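# Spread the towel flat beside the basket, leaving it undisturbed

## Task

Get the towel lying flat in a single layer on the table top. Its edges must stay at least a finger's width inside the table edge, at least two fingers' width from the basket's rim, and more than a hand's width from either arm's column. The basket must end upright with its entire base resting on the table, no more than three fingers' width from its starting spot, and turned roughly as it was. Finally release everything and pull the grippers away. Anything that stays in place only because the robot is holding it does not count.

## Robot and tools

Robot: two arms, left_arm and right_arm, each a six-joint arm with a parallel two-finger gripper. All poses share one scene frame. Its origin is on the table surface midway between the arms. +z is up, +x points out across the table, and left_arm sits on the +y side. The names left and right do not match image sides. The arm roots are at left_arm (-0.005, +0.227, 0) m, quat_wxyz (+0.999, 0, 0, -0.053), and right_arm (+0.020, -0.297, 0) m, quat_wxyz (+0.998, 0, 0, -0.067). Joint ranges in rad, base to gripper: waist -2.618..3.054, shoulder 0..3.142, elbow 0..3.142, wrist pitch -1.571..1.571, wrist yaw -1.571..1.571, wrist roll -2.094..2.094. The elbow will not fully straighten.

Gripper: the fingers point along the gripper's +z axis and close along its y axis. end_effector_position is the pinch point between the pads, just under 1 cm behind the tips. Opening is a scale from -1 (closed) to +1 (fully open, 0.087 m). grip_measured in a result is the sensed opening on that same scale, possibly off by about 1 mm. To keep hold of something, command an opening below grip_measured. About 0.02 below grips firmly, and a smaller margin grips more lightly. Each pad pushes at most about 20 N, and a fast close can squeeze harder. Expect occasional brief tugs on held items.

The row format is shared by execute_actions and move. A row is one flat list of 16 numbers covering both arms: x, y, z, qw, qx, qy, qz, opening for left_arm, then the same eight for right_arm. x, y, z are an absolute target for end_effector_position in metres. The quaternion is an absolute target orientation, w first. Both are in the scene frame. A row may add 12 more numbers, each from 0 to 1. These are per-joint stiffness multipliers on position gain, six for left_arm then six for right_arm, in Joint positions order. They persist until changed. For an arm that should stay still, repeat its last reported full pose and the desired opening in every row. Reuse your own quaternion rather than the drifted reported one.

execute_actions(actions): a list of up to 15 actions. Each action is up to 15 rows, and each row lasts one 1/30 s step. A short action keeps its final row until 15 steps have passed. An action is rejected for both arms if any target lies more than 0.6 m from that gripper's current position along any of the gripper's own axes. If the first action fails that test against the last reported state, or any action is malformed, nothing runs. An empty list just returns state and images.

move(target, speed, blocking): target is one row as above. Each gripper travels in a straight line toward its absolute pose, and both arrive together. speed is the top path speed in m/s, 0.002 to 0.5, default 0.25, and turning is capped at twice that in rad/s. Paths last 0.5 to 10 s, and longer ones are cut off short. The opening is applied when the move starts. Paths ignore obstacles and the other arm. Grippers lag, may drift, and can overshoot speed near full reach. Faster contact and targets set deeper past contact press harder. With blocking=false the call returns after 0.5 s. Then use wait(0) to check, or stop, before sending other motions. The extra result line 'move:' reports the ending (done, off_target, moving, held, fault), any limits (paced = pose clipped; held = some steps blocked), and each gripper's distance from its pose.

wait(seconds): 0 to 10. The arms keep their last command, and it returns early if a running move finishes. stop(): brakes a running move. The arm needs room to brake, and the fingers continue. zoom_image(camera, region): camera is one of cam_head_left, cam_head_right, cam_high, cam_left_wrist, cam_right_wrist, all 504x504. region is [x0, y0, x1, y1] in pixels from the top-left, at most 504 by 504. read_manual(section): returns only the URDF licence texts, default "licences". finished_scene(scene): ends the scene with that number and cannot be undone. Call it only after releasing the towel and moving clear, once everything is stable.

Controller behaviour: each step, the commanded pose is clipped to within 70 mm and 16 degrees of the measured pose. Damped IK then chases it, favouring position over orientation. After an action the arm stops at its last clipped pose, so far targets need further actions. Joint friction may leave the gripper up to about 31 mm short, and commands smaller than that may not move it. Printed positions can be off, especially at long reach. 'Hand target' lines show the pose each arm is currently driving toward. 'pose unreachable' means a clearance check altered or blocked that arm's command. Step readings list positions at some steps, and HELD marks steps where an arm's command was held back. Joint torques carry offsets and noise, and are nonzero even with no load.

Heat: holding loads warms the motors. A MOTOR HOT warning comes at 75 °C. At 90 °C that arm is stopped for 10 s, and at 100 °C it goes limp and drops. Fault lines report stops.

Avoid: pushing anything off the table, tipping or shifting the basket, letting the arms collide or press on each other, slamming, dropping, and hard pushes into the table. Finish with the towel lying freely, fingers open, and arms withdrawn. The robot holds your last command while you compose replies, and faster, smoother motion with less effort is preferred.

Each tool is called after "Emit:" by a JSON object that holds its "fn" and its "kwargs".

## Session

Emit:
{"fn": "execute_actions", "kwargs": {"actions": []}}

Scene clock: 0.00 s.
left_arm: end_effector_position=(+0.5215, +0.4077, +0.1532) grip_measured=+1.000 end_effector_quat_wxyz=(-0.597, +0.655, -0.403, +0.227) | right_arm: end_effector_position=(+0.4393, -0.0236, +0.2199) grip_measured=+1.000 end_effector_quat_wxyz=(-0.189, +0.550, +0.735, +0.348)
Joint positions: left_arm=[ 0.394  1.918  1.02   0.701 -0.361 -1.452  0.087] | right_arm=[ 0.414  2.098  2.013 -1.076 -0.725  1.721  0.087]
Joint velocities: left_arm=[ 0.002 -0.007 -0.002 -0.007  0.007 -0.022  0.   ] | right_arm=[ 0.012 -0.002 -0.022  0.007 -0.066 -0.037  0.   ]
Joint torques (N m, as the arm reports them, + toward a larger angle): no reading
Motor temperatures (°C, as the motors report them): left_arm=[21 21 22 24 23 24] | right_arm=[23 24 23 22 22 22]
Hand target (left_arm): +0.522, +0.408, +0.153; -0.597, +0.655, -0.403, +0.227
Hand target (right_arm): +0.439, -0.024, +0.220; -0.189, +0.550, +0.735, +0.348
Joint stiffness scale: left_arm=[1. 1. 1. 1. 1. 1.] | right_arm=[1. 1. 1. 1. 1. 1.]

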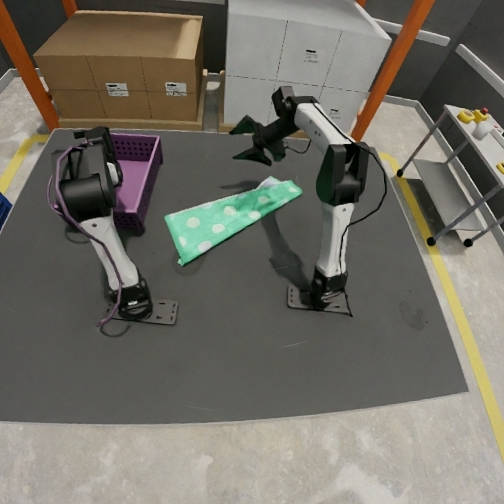

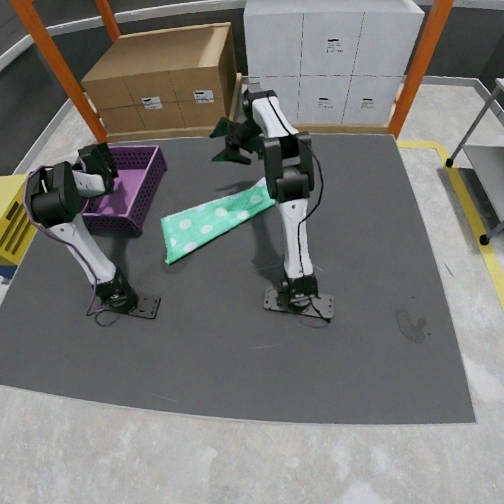

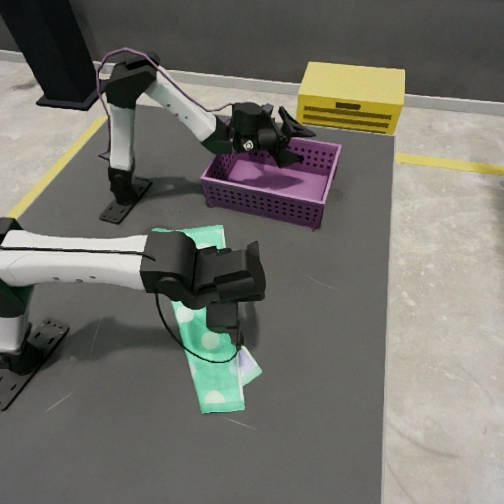

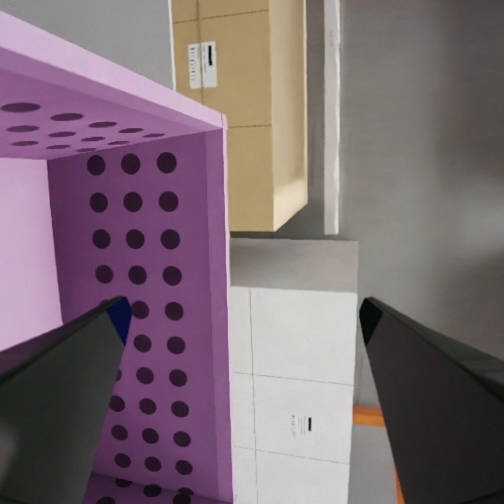

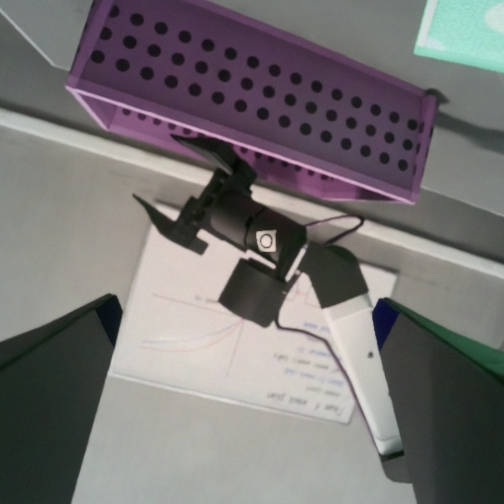

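Emit:
{"fn": "move", "kwargs": {"target": [0.45,0.38,0.28,-0.597,0.655,-0.403,0.227,1,0.35,-0.15,0.25,0,0,1,0,1]}}

Emit:
{"fn": "move", "kwargs": {"target": [0.15,0.33,0.28,0,0,1,0,1,0.17,-0.42,0.25,0,0,1,0,1]}}

Emit:
{"fn": "zoom_image", "kwargs": {"camera": "cam_head_left", "region": [130,130,350,300]}}

Emit:
{"fn": "zoom_image", "kwargs": {"camera": "cam_high", "region": [100,190,340,430]}}

Scene clock: 17.10 s.
left_arm: end_effector_position=(+0.4517, +0.3854, +0.2668) grip_measured=+1.000 end_effector_quat_wxyz=(-0.592, +0.659, -0.408, +0.220) | right_arm: end_effector_position=(+0.3593, -0.1516, +0.2486) grip_measured=+1.000 end_effector_quat_wxyz=(+0.152, +0.015, +0.985, +0.077)
Joint positions: left_arm=[ 0.388  1.457  1.02   0.218 -0.37  -1.452  0.087] | right_arm=[ 0.48   1.912  2.231 -1.55  -0.036  0.382  0.087]
Joint velocities: left_arm=[ 0.007 -0.017 -0.012  0.007  0.007 -0.022  0.   ] | right_arm=[ 0.002 -0.012 -0.017 -0.037  0.022 -0.066  0.   ]
Joint torques (N m, as the arm reports them, + toward a larger angle): left_arm=[-1.21 -8.17  8.53  1.87 -0.14  0.09] | right_arm=[  0.95 -10.03   4.49   0.75   0.06  -0.06]
Motor temperatures (°C, as the motors report them): left_arm=[21 27 25 28 23 24] | right_arm=[23 30 25 23 22 22]
Hand target (left_arm): +0.452, +0.382, +0.280; -0.597, +0.655, -0.403, +0.227
Hand target (right_arm): +0.352, -0.153, +0.250; +0.149, +0.008, +0.986, +0.071
Off the commanded pose (left_arm): 0.014 m, 1 deg.
Off the commanded pose (right_arm): 0.009 m, 20 deg; orientation clipped at the last step of the last action.
Joint stiffness scale: left_arm=[1. 1. 1. 1. 1. 1.] | right_arm=[1. 1. 1. 1. 1. 1.]
joint sent to its limit (right arm) — the command would take joint 4 (wrist pitch) past its lower limit, so that joint was sent only as far as its limit.
move: off_target (left_arm, right_arm); limits=paced

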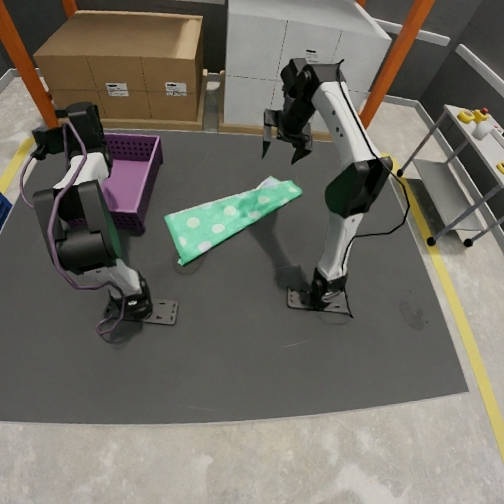

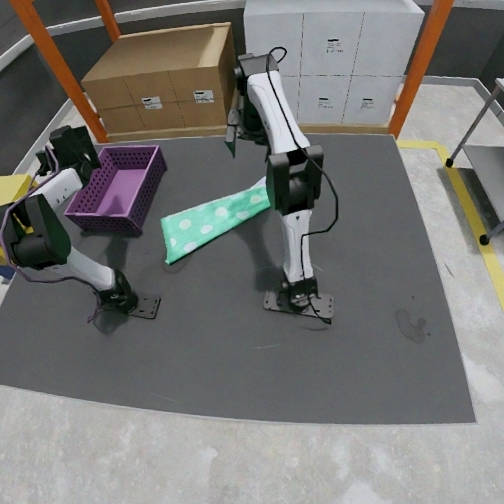

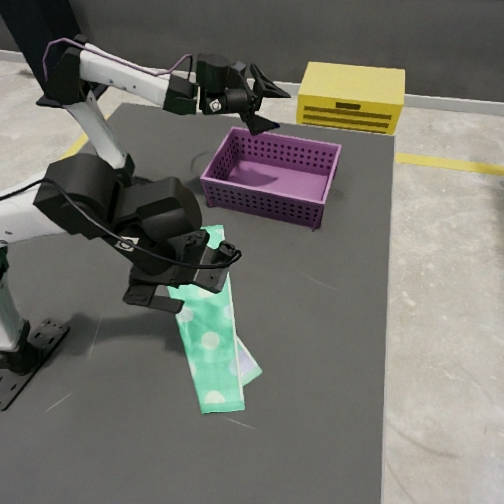

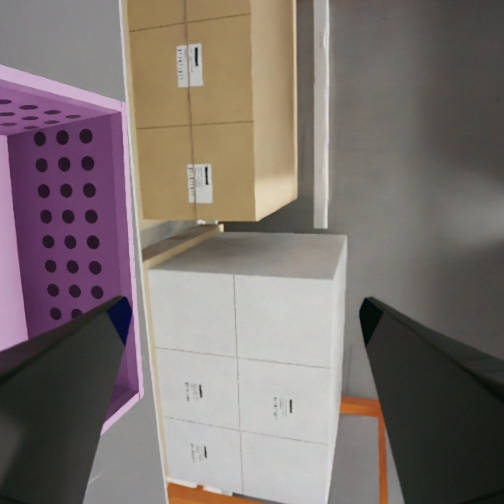

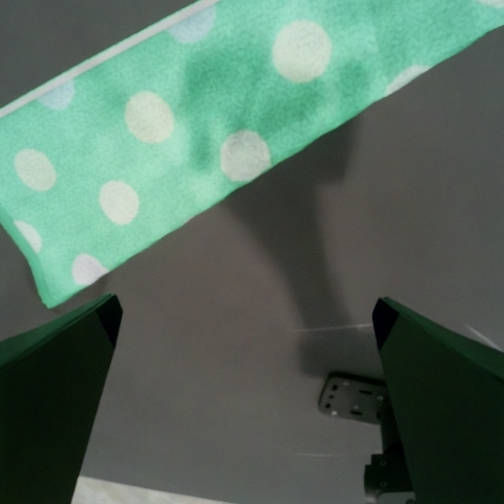

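Scene clock: 22.57 s.
left_arm: end_effector_position=(+0.1583, +0.3369, +0.2875) grip_measured=+1.000 end_effector_quat_wxyz=(+0.218, -0.012, +0.968, +0.123) | right_arm: end_effector_position=(+0.1775, -0.4230, +0.2486) grip_measured=+1.000 end_effector_quat_wxyz=(+0.129, +0.002, +0.987, -0.097)
Joint positions: left_arm=[ 0.582  1.174  1.654 -1.545 -0.024  0.458  0.087] | right_arm=[-0.402  1.261  1.566 -1.553  0.036 -0.538  0.087]
Joint velocities: left_arm=[-0.017  0.002 -0.007 -0.051  0.022  0.051  0.   ] | right_arm=[ 0.002 -0.022 -0.007 -0.022  0.051 -0.007  0.   ]
Joint torques (N m, as the arm reports them, + toward a larger angle): left_arm=[-1.16 -3.12  3.39  1.21 -0.07  0.13] | right_arm=[ 0.2  -4.3   4.41  0.74  0.05 -0.06]
Motor temperatures (°C, as the motors report them): left_arm=[21 26 26 28 23 24] | right_arm=[23 30 25 23 22 22]
Hand target (left_arm): +0.153, +0.334, +0.282; +0.206, -0.005, +0.971, +0.124
Hand target (right_arm): +0.172, -0.422, +0.247; +0.124, -0.000, +0.987, -0.099
Off the commanded pose (left_arm): 0.013 m, 29 deg; orientation clipped at the last step of the last action.
Off the commanded pose (right_arm): 0.008 m, 19 deg; orientation clipped at the last step of the last action.
Joint stiffness scale: left_arm=[1. 1. 1. 1. 1. 1.] | right_arm=[1. 1. 1. 1. 1. 1.]
joint sent to its limit (left arm) — the command would take joint 4 (wrist pitch) past its lower limit, so that joint was sent only as far as its limit.
joint sent to its limit (right arm) — the command would take joint 4 (wrist pitch) past its lower limit, so that joint was sent only as far as its limit.
move: off_target (left_arm, right_arm); limits=paced

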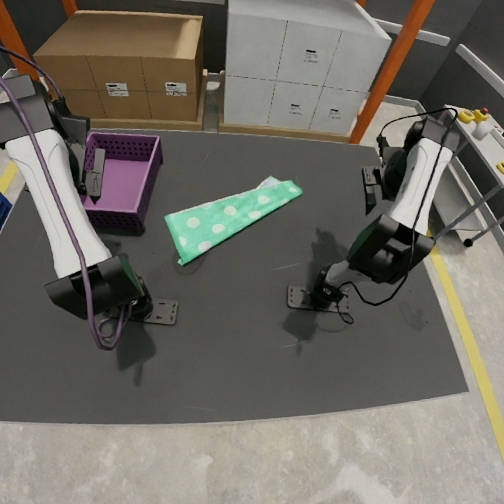

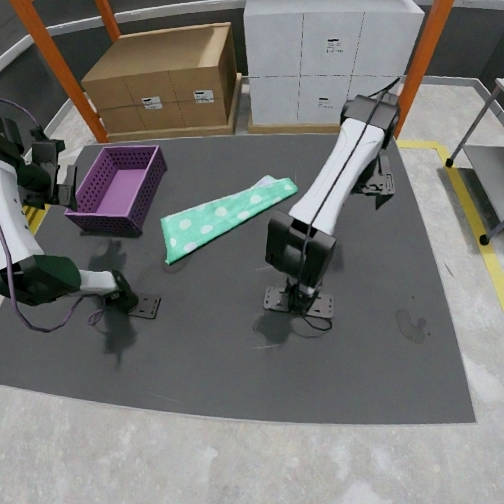

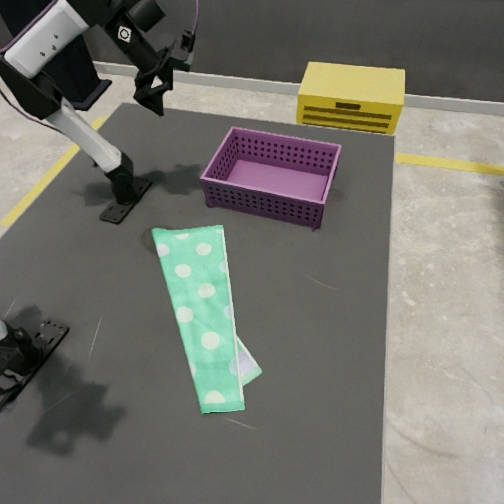

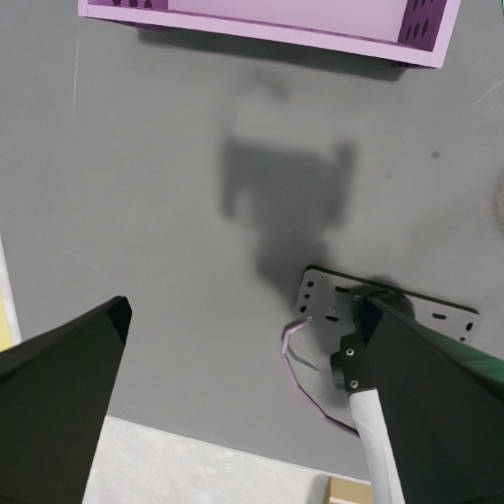

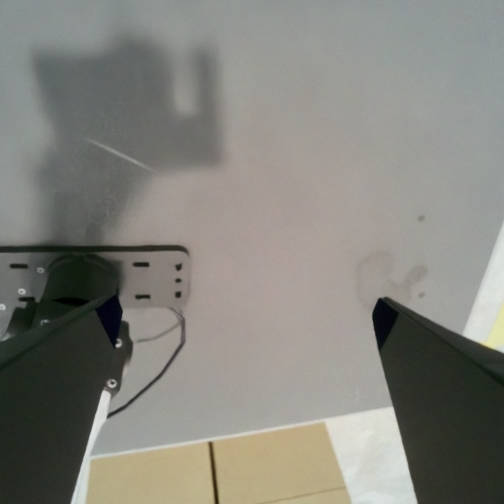

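Region (130, 130, 350, 300) of cam_head_left's 504x504 image, scaled by 2.291, with more detail than that image has; it fills the top 389 rows of this view, and the rest is white.

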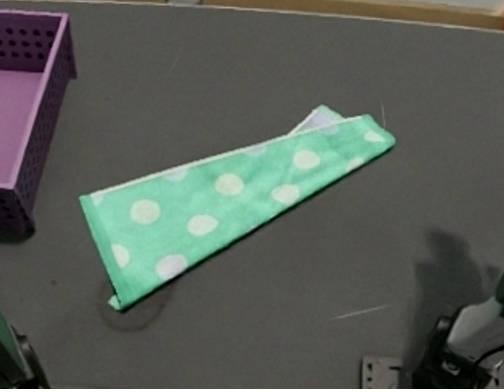

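Region (100, 190, 340, 430) of cam_high's 504x504 image, scaled by 2.100, with more detail than that image has.

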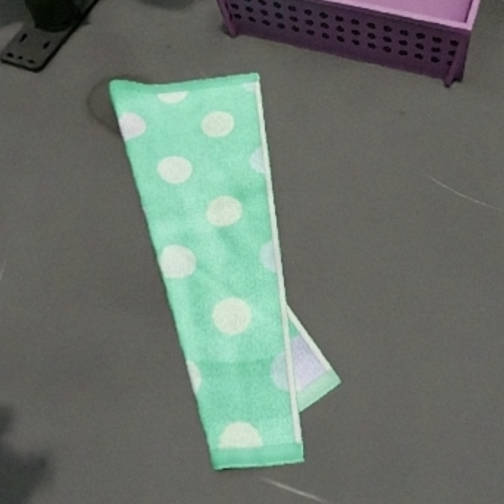

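Emit:
{"fn": "move", "kwargs": {"target": [0.27,0.13,0.07,0,0,1,0,1,0.40,-0.24,0.07,0,0,1,0,1]}}

Scene clock: 45.13 s.
left_arm: end_effector_position=(+0.2587, +0.1332, +0.0639) grip_measured=+1.000 end_effector_quat_wxyz=(-0.008, +0.002, +1.000, +0.013) | right_arm: end_effector_position=(+0.3980, -0.2407, +0.0656) grip_measured=+1.000 end_effector_quat_wxyz=(+0.001, -0.005, +1.000, +0.000)
Joint positions: left_arm=[-0.203  1.799  1.327 -1.122 -0.019 -0.305  0.087] | right_arm=[ 0.269  2.182  1.884 -1.27  -0.     0.124  0.087]
Joint velocities: left_arm=[ 0.007 -0.012 -0.002 -0.007  0.007  0.007  0.   ] | right_arm=[-0.002 -0.012  0.002  0.022  0.007  0.051  0.   ]
Joint torques (N m, as the arm reports them, + toward a larger angle): left_arm=[-0.87 -8.56  7.25  0.36  0.12 -0.04] | right_arm=[  0.55 -11.31   7.66   0.2   -0.1    0.09]
Motor temperatures (°C, as the motors report them): left_arm=[21 25 26 28 23 24] | right_arm=[23 29 26 23 22 22]
Hand target (left_arm): +0.266, +0.126, +0.067; +0.004, +0.003, +1.000, +0.004
Hand target (right_arm): +0.400, -0.238, +0.072; +0.006, -0.002, +1.000, +0.004
Off the commanded pose (left_arm): 0.013 m, 2 deg.
Off the commanded pose (right_arm): 0.005 m, 1 deg.
Joint stiffness scale: left_arm=[1. 1. 1. 1. 1. 1.] | right_arm=[1. 1. 1. 1. 1. 1.]
move: off_target (left_arm)

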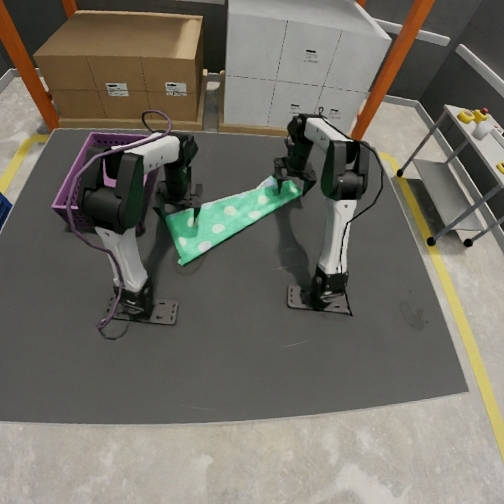

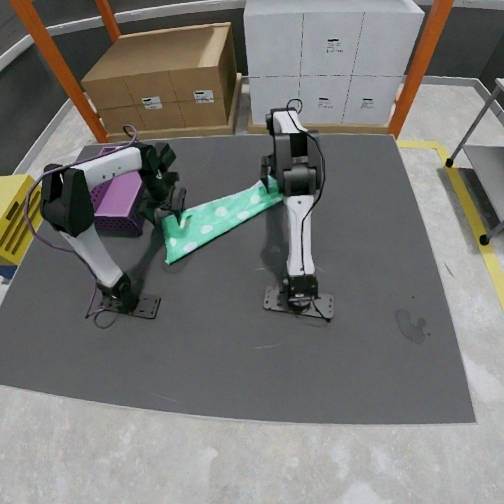

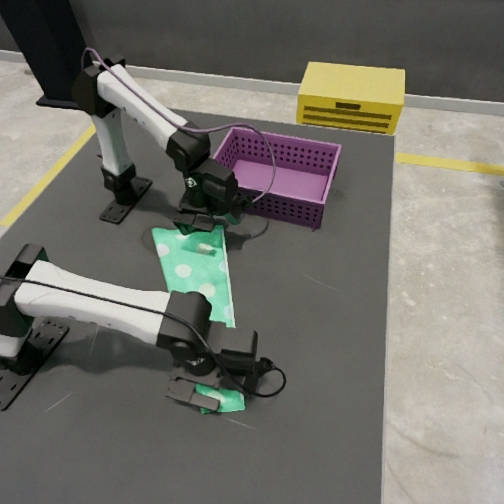

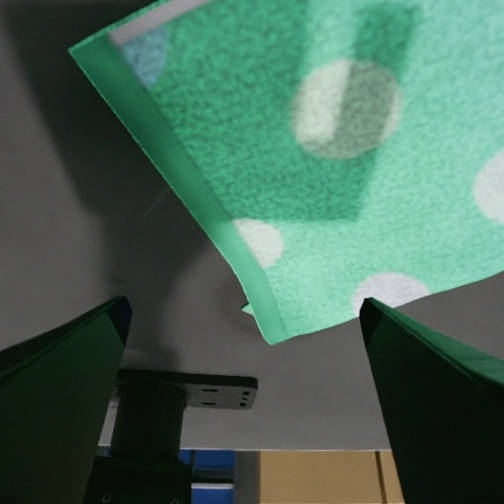

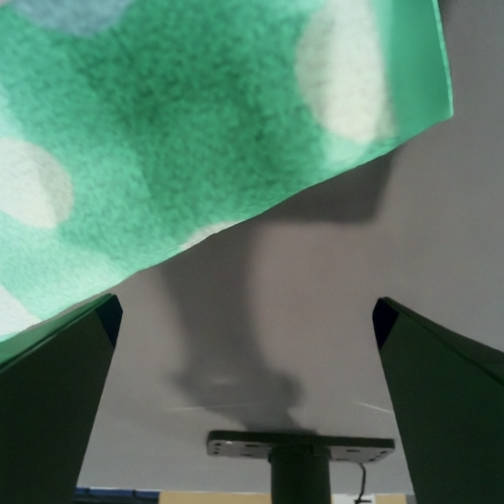

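Emit:
{"fn": "move", "kwargs": {"target": [0.31,0.165,0.05,0,0.259,0.966,0,0.1,0.49,-0.28,0.06,0,-0.342,0.94,0,0.1]}}

Scene clock: 74.10 s.
left_arm: end_effector_position=(+0.3016, +0.1647, +0.0512) grip_measured=+0.100 end_effector_quat_wxyz=(-0.006, +0.260, +0.966, +0.004) | right_arm: end_effector_position=(+0.4908, -0.2746, +0.0585) grip_measured=+0.100 end_effector_quat_wxyz=(+0.024, -0.342, +0.939, -0.006)
Joint positions: left_arm=[-0.137  1.923  1.438 -1.098 -0.008  0.284  0.048] | right_arm=[ 0.232  2.625  2.648 -1.544 -0.    -0.601  0.048]
Joint velocities: left_arm=[-0.007 -0.007 -0.002 -0.007 -0.037 -0.051  0.   ] | right_arm=[-0.007 -0.002 -0.002 -0.037  0.051 -0.037  0.001]
Joint torques (N m, as the arm reports them, + toward a larger angle): left_arm=[ 0.74 -8.52  7.34  0.33  0.18  0.15] | right_arm=[ -0.16 -13.2    7.6    0.26  -0.05  -0.1 ]
Motor temperatures (°C, as the motors report them): left_arm=[21 28 29 27 23 24] | right_arm=[23 36 29 23 22 22]
Hand target (left_arm): +0.310, +0.165, +0.050; -0.000, +0.259, +0.966, -0.000
Hand target (right_arm): +0.491, -0.279, +0.062; +0.025, -0.343, +0.939, -0.008
Off the commanded pose (left_arm): 0.008 m, 1 deg.
Off the commanded pose (right_arm): 0.006 m, 3 deg.
Joint stiffness scale: left_arm=[1. 1. 1. 1. 1. 1.] | right_arm=[1. 1. 1. 1. 1. 1.]
joint sent to its limit (right arm) — the command would take joint 4 (wrist pitch) past its lower limit, so that joint was sent only as far as its limit.
move: off_target (right_arm)

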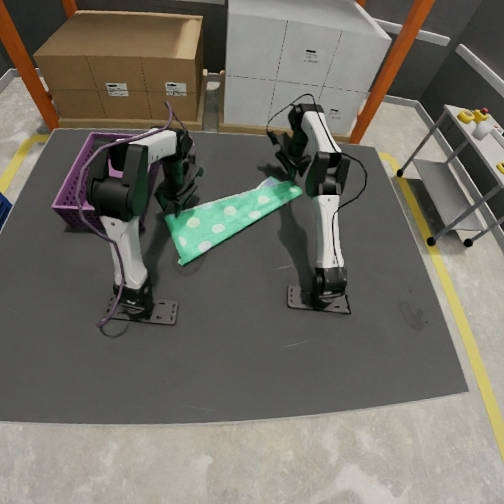

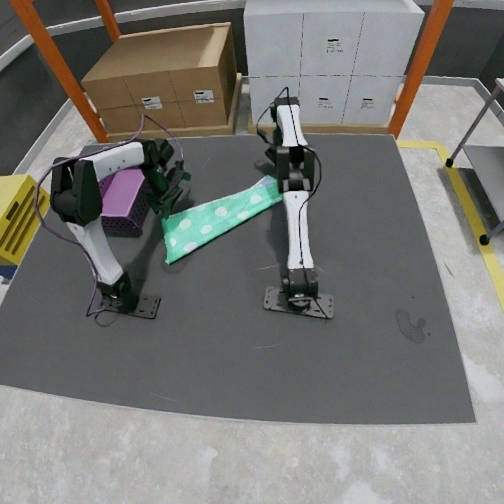

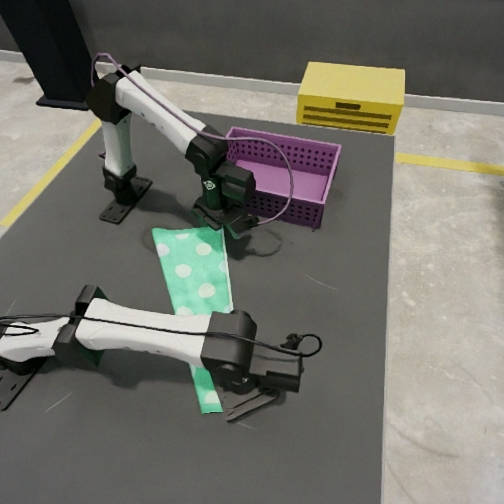

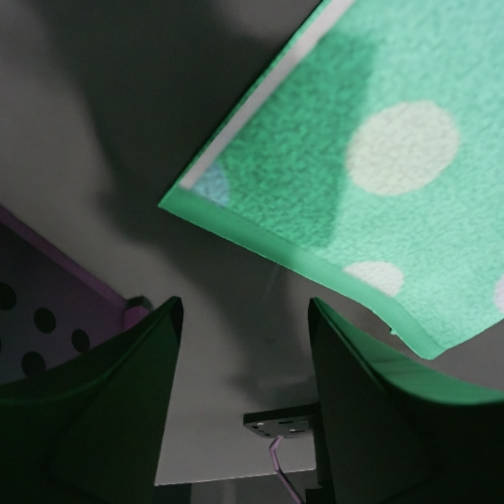

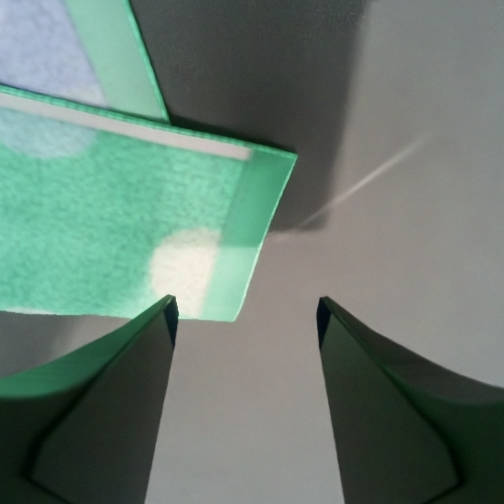

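Emit:
{"fn": "move", "kwargs": {"target": [0.327,0.184,0.025,0,0.259,0.966,0,0,0.518,-0.264,0.03,0.163,-0.337,0.926,-0.059,0], "speed": 0.1}}

Emit:
{"fn": "move", "kwargs": {"target": [0.327,0.184,0.002,0,0.259,0.966,0,0,0.518,-0.264,0.002,0.163,-0.337,0.926,-0.059,0], "speed": 0.04}}

Scene clock: 93.73 s.
left_arm: end_effector_position=(+0.3179, +0.1835, +0.0265) grip_measured=+0.000 end_effector_quat_wxyz=(-0.008, +0.261, +0.965, +0.003) | right_arm: end_effector_position=(+0.5140, -0.2673, +0.0248) grip_measured=+0.000 end_effector_quat_wxyz=(+0.149, -0.335, +0.929, -0.054)
Joint positions: left_arm=[-0.076  1.996  1.438 -1.028 -0.008  0.347  0.044] | right_arm=[ 0.255  2.322  1.945 -0.876  0.038 -0.58   0.044]
Joint velocities: left_arm=[-0.012 -0.017 -0.002 -0.066  0.022 -0.037  0.   ] | right_arm=[ 0.012 -0.002  0.002  0.066 -0.022  0.007  0.001]
Joint torques (N m, as the arm reports them, + toward a larger angle): left_arm=[ 0.79 -9.21  7.23  0.34  0.2   0.09] | right_arm=[  0.9  -14.07   5.24   0.96   0.03   0.1 ]
Motor temperatures (°C, as the motors report them): left_arm=[21 30 31 26 23 24] | right_arm=[23 42 30 23 22 22]
Hand target (left_arm): +0.327, +0.184, +0.025; +0.000, +0.259, +0.966, -0.000
Hand target (right_arm): +0.517, -0.264, +0.030; +0.163, -0.335, +0.926, -0.059
Off the commanded pose (left_arm): 0.009 m, 1 deg.
Off the commanded pose (right_arm): 0.007 m, 2 deg.
Joint stiffness scale: left_arm=[1. 1. 1. 1. 1. 1.] | right_arm=[1. 1. 1. 1. 1. 1.]
move: done

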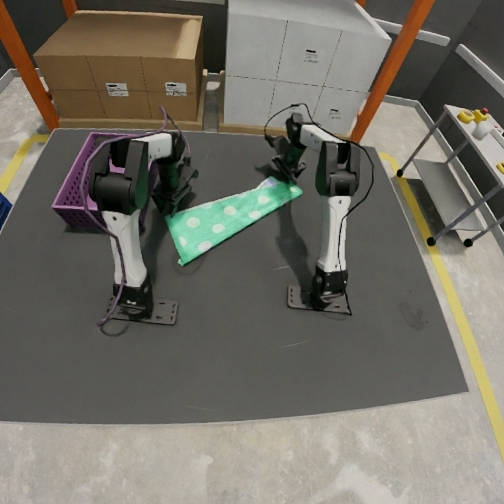

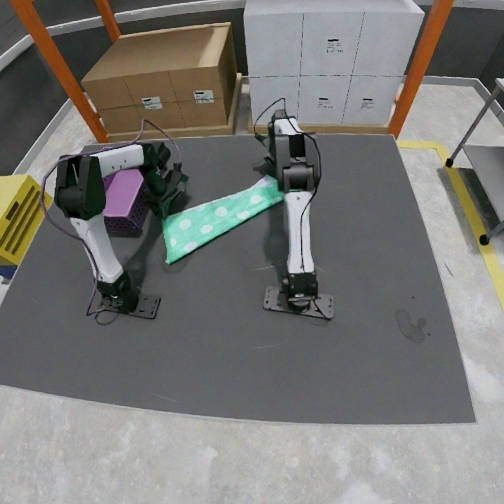

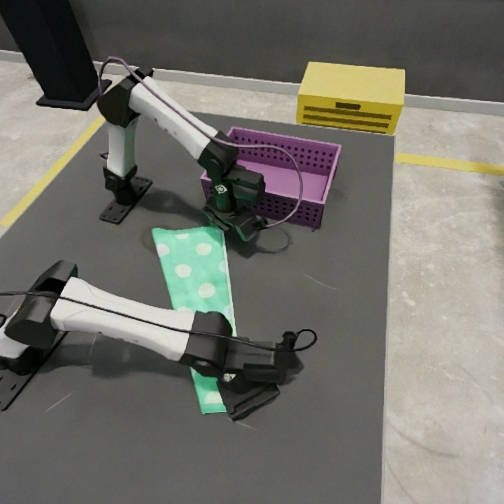

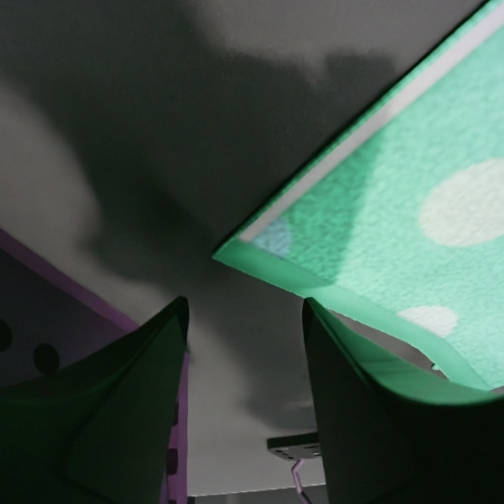

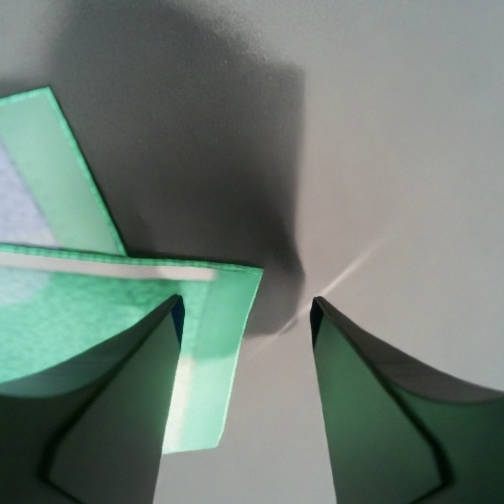

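Scene clock: 94.77 s.
left_arm: end_effector_position=(+0.3345, +0.1804, +0.0140) grip_measured=+0.000 end_effector_quat_wxyz=(+0.017, +0.261, +0.965, +0.005) | right_arm: end_effector_position=(+0.5149, -0.2673, +0.0217) grip_measured=+0.000 end_effector_quat_wxyz=(+0.161, -0.334, +0.927, -0.057)
Joint positions: left_arm=[-0.076  2.026  1.438 -0.949 -0.008  0.347  0.044] | right_arm=[ 0.255  2.303  1.895 -0.822  0.039 -0.58   0.044]
Joint velocities: left_arm=[ 0.002 -0.022  0.012 -0.007  0.154 -0.022 -0.   ] | right_arm=[ 0.007 -0.007  0.002 -0.037 -0.007 -0.037  0.001]
Joint torques (N m, as the arm reports them, + toward a larger angle): left_arm=[ 0.69 -9.73  3.82  0.52  0.17  0.11] | right_arm=[  0.93 -10.47   3.67   1.34  -0.01   0.03]
Motor temperatures (°C, as the motors report them): left_arm=[21 30 31 26 23 24] | right_arm=[23 42 30 23 22 22]
Hand target (left_arm): +0.326, +0.184, +0.002; -0.000, +0.259, +0.966, -0.000
Hand target (right_arm): +0.517, -0.264, +0.003; +0.162, -0.337, +0.926, -0.059
Off the commanded pose (left_arm): 0.015 m, 2 deg.
Off the commanded pose (right_arm): 0.020 m, 0 deg.
Joint stiffness scale: left_arm=[1. 1. 1. 1. 1. 1.] | right_arm=[1. 1. 1. 1. 1. 1.]
move: off_target (left_arm, right_arm)

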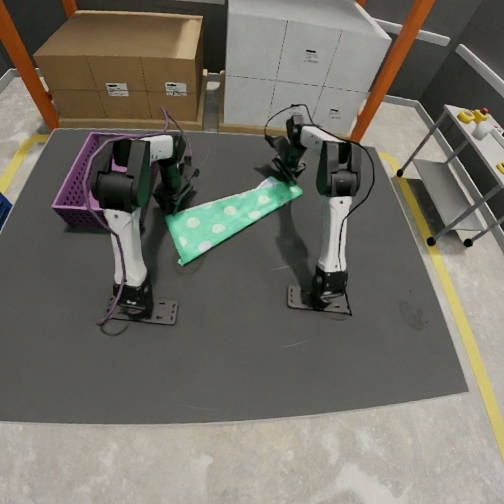

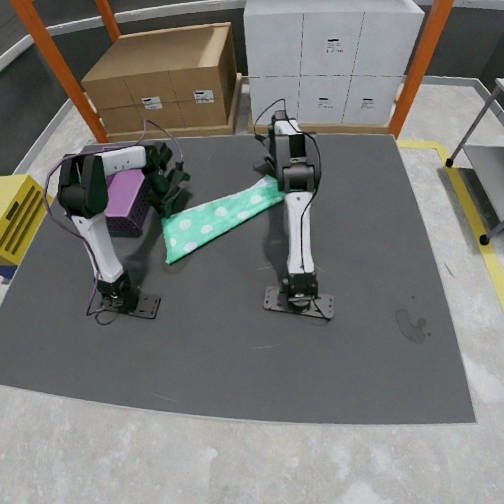

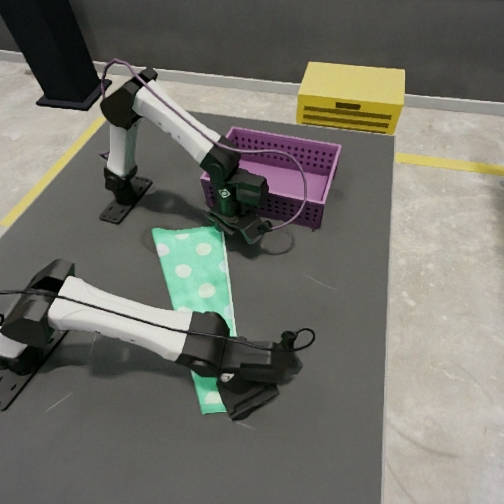

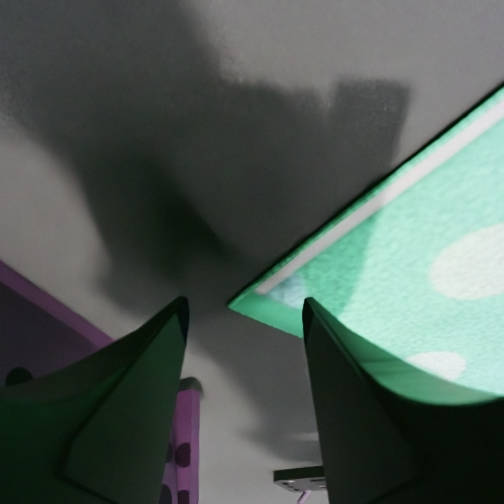

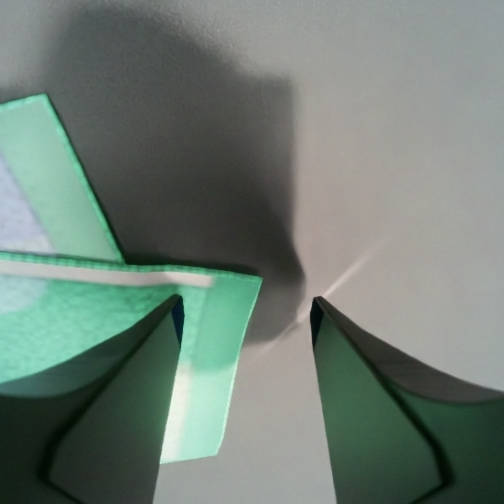

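Both appear to be touching down. Close.

Emit:
{"fn": "execute_actions", "kwargs": {"actions": [[[0.325,0.184,0.0,0,0.259,0.966,0,-0.4,0.518,-0.264,0.002,0.163,-0.337,0.926,-0.059,-0.4]],[[0.325,0.184,0.0,0,0.259,0.966,0,-0.75,0.518,-0.264,0.002,0.163,-0.337,0.926,-0.059,-0.75]],[[0.325,0.184,0.0,0,0.259,0.966,0,-1,0.518,-0.264,0.002,0.163,-0.337,0.926,-0.059,-1]]]}}

Emit:
{"fn": "move", "kwargs": {"target": [0.325,0.17,0.08,0,0.259,0.966,0,-1,0.50,-0.264,0.09,0.163,-0.337,0.926,-0.059,-1], "speed": 0.1}}

Scene clock: 103.07 s.
left_arm: end_effector_position=(+0.3316, +0.1809, +0.0101) grip_measured=-0.984 end_effector_quat_wxyz=(+0.014, +0.261, +0.965, +0.005) | right_arm: end_effector_position=(+0.5135, -0.2592, +0.0192) grip_measured=-0.996 end_effector_quat_wxyz=(+0.161, -0.339, +0.926, -0.050)
Joint positions: left_arm=[-0.076  2.026  1.42  -0.937 -0.008  0.347  0.001] | right_arm=[ 0.267  2.303  1.887 -0.816  0.028 -0.575  0.   ]
Joint velocities: left_arm=[ 0.002 -0.027 -0.012  0.007  0.007 -0.051 -0.001] | right_arm=[-0.007  0.007  0.007  0.051 -0.007 -0.051  0.001]
Joint torques (N m, as the arm reports them, + toward a larger angle): left_arm=[ 0.59 -9.83  4.1   0.45  0.16  0.11] | right_arm=[ -0.03 -10.49   4.48   1.3    0.11  -0.02]
Motor temperatures (°C, as the motors report them): left_arm=[21 31 30 26 23 24] | right_arm=[23 42 29 24 22 22]
Hand target (left_arm): +0.325, +0.184, +0.000; -0.000, +0.259, +0.966, -0.000
Hand target (right_arm): +0.517, -0.264, +0.003; +0.162, -0.337, +0.926, -0.059
Off the commanded pose (left_arm): 0.012 m, 2 deg.
Off the commanded pose (right_arm): 0.018 m, 1 deg.
Joint stiffness scale: left_arm=[1. 1. 1. 1. 1. 1.] | right_arm=[1. 1. 1. 1. 1. 1.]
Step readings (end_effector_position; steps 1 to 15: 1st action; 16 to 30: 2nd action; 31 to 45: 3rd action):
0: left_arm (+0.3351, +0.1803, +0.0141) | right_arm (+0.5150, -0.2673, +0.0217)
1: left_arm (+0.3347, +0.1804, +0.0134) | right_arm (+0.5150, -0.2669, +0.0216)
2: left_arm (+0.3343, +0.1804, +0.0126) | right_arm (+0.5144, -0.2654, +0.0208)
4: left_arm (+0.3321, +0.1808, +0.0109) | right_arm (+0.5136, -0.2631, +0.0201)
8: left_arm (+0.3310, +0.1811, +0.0102) | right_arm (+0.5137, -0.2634, +0.0202)
15: left_arm (+0.3314, +0.1810, +0.0101) | right_arm (+0.5137, -0.2634, +0.0202)
16: left_arm (+0.3315, +0.1810, +0.0101) | right_arm (+0.5136, -0.2630, +0.0202)
17: left_arm (+0.3315, +0.1810, +0.0101) | right_arm (+0.5135, -0.2619, +0.0199)
19: left_arm (+0.3315, +0.1810, +0.0101) | right_arm (+0.5127, -0.2604, +0.0191)
23: left_arm (+0.3316, +0.1809, +0.0101) | right_arm (+0.5127, -0.2604, +0.0192)
30: left_arm (+0.3316, +0.1809, +0.0101) | right_arm (+0.5127, -0.2604, +0.0192)
31: left_arm (+0.3316, +0.1809, +0.0101) | right_arm (+0.5127, -0.2602, +0.0191)
32: left_arm (+0.3316, +0.1809, +0.0101) | right_arm (+0.5128, -0.2597, +0.0191)
34: left_arm (+0.3316, +0.1809, +0.0101) | right_arm (+0.5134, -0.2592, +0.0192)
38: left_arm (+0.3316, +0.1809, +0.0101) | right_arm (+0.5135, -0.2591, +0.0192)
45: end_effector_position above

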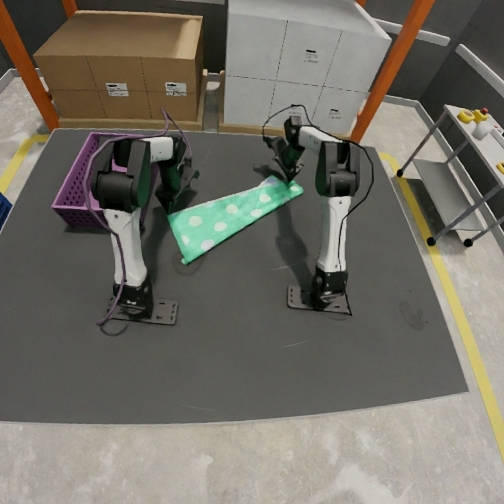

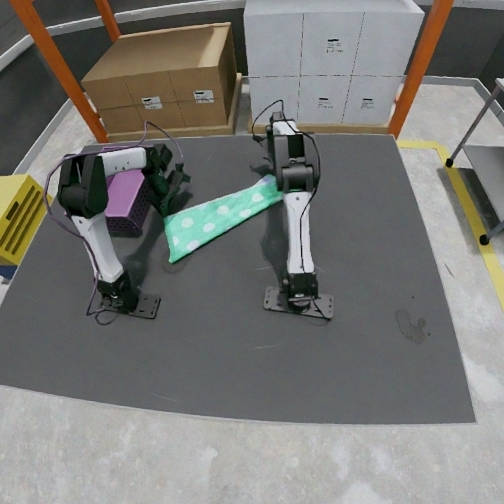

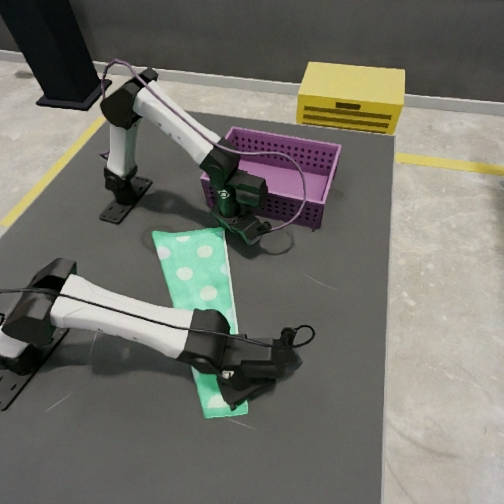

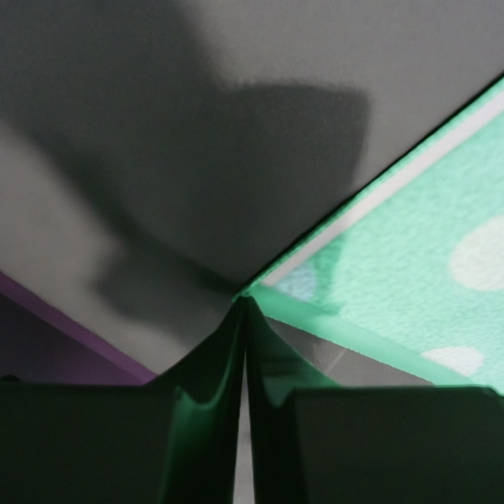

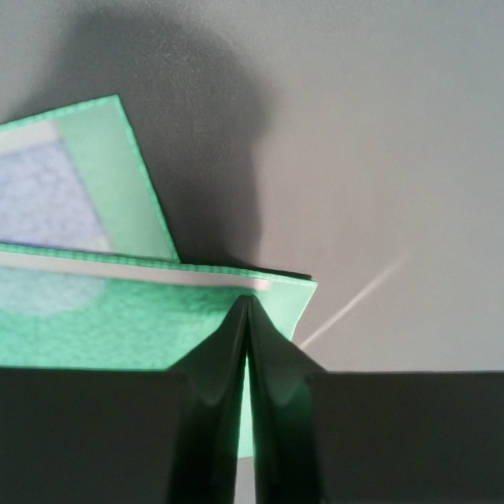

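Scene clock: 104.37 s.
left_arm: end_effector_position=(+0.3247, +0.1752, +0.0719) grip_measured=-0.984 end_effector_quat_wxyz=(-0.008, +0.257, +0.966, +0.003) | right_arm: end_effector_position=(+0.4974, -0.2630, +0.0773) grip_measured=-0.996 end_effector_quat_wxyz=(+0.154, -0.339, +0.927, -0.053)
Joint positions: left_arm=[-0.094  1.988  1.611 -1.21  -0.008  0.321  0.001] | right_arm=[ 0.267  2.22   1.981 -1.007  0.037 -0.575  0.   ]
Joint velocities: left_arm=[-0.002  0.017 -0.037 -0.037 -0.037  0.022 -0.001] | right_arm=[-0.012  0.002  0.002 -0.051 -0.051  0.007 -0.   ]
Joint torques (N m, as the arm reports them, + toward a larger angle): left_arm=[ -1.13 -11.63   7.3    0.16   0.17   0.03] | right_arm=[  0.28 -13.05   8.05   0.67   0.02   0.01]
Motor temperatures (°C, as the motors report them): left_arm=[21 31 31 26 23 24] | right_arm=[23 43 29 24 22 22]
Hand target (left_arm): +0.326, +0.170, +0.080; +0.000, +0.259, +0.966, +0.000
Hand target (right_arm): +0.499, -0.264, +0.090; +0.163, -0.337, +0.925, -0.059
Off the commanded pose (left_arm): 0.010 m, 1 deg.
Off the commanded pose (right_arm): 0.013 m, 1 deg.
Joint stiffness scale: left_arm=[1. 1. 1. 1. 1. 1.] | right_arm=[1. 1. 1. 1. 1. 1.]
move: off_target (right_arm)

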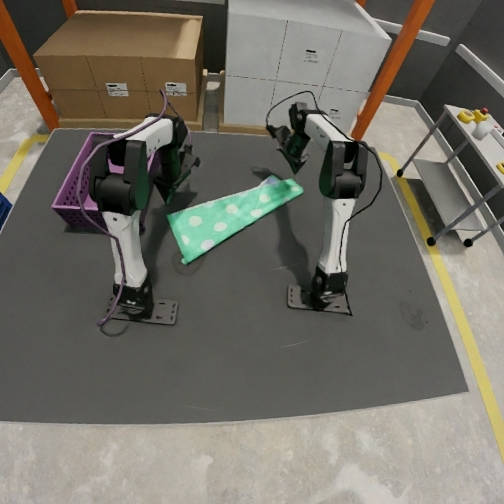

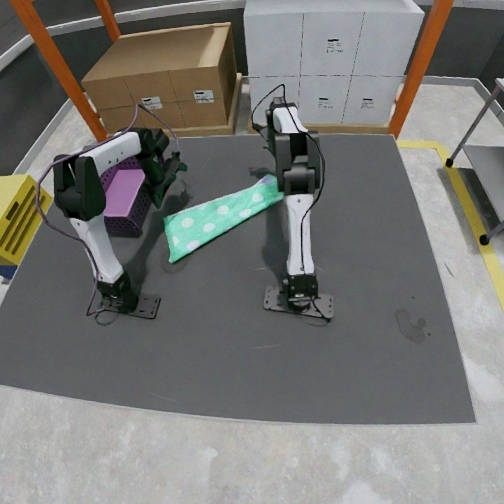

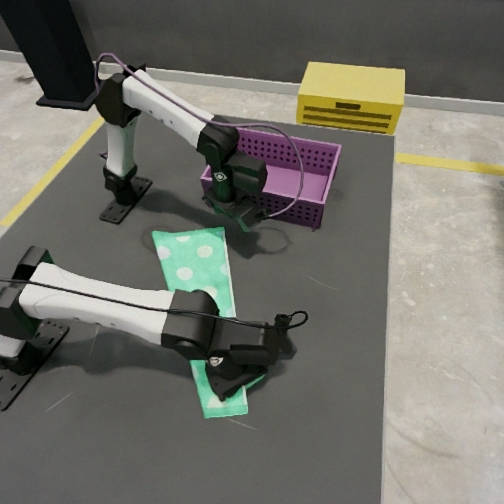

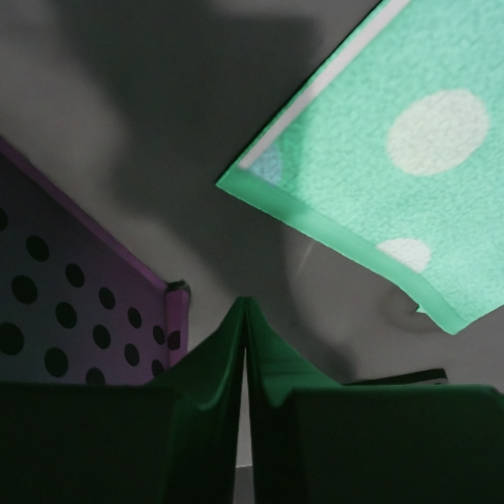

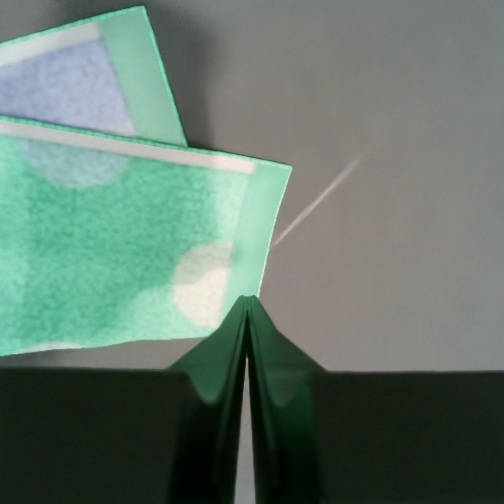

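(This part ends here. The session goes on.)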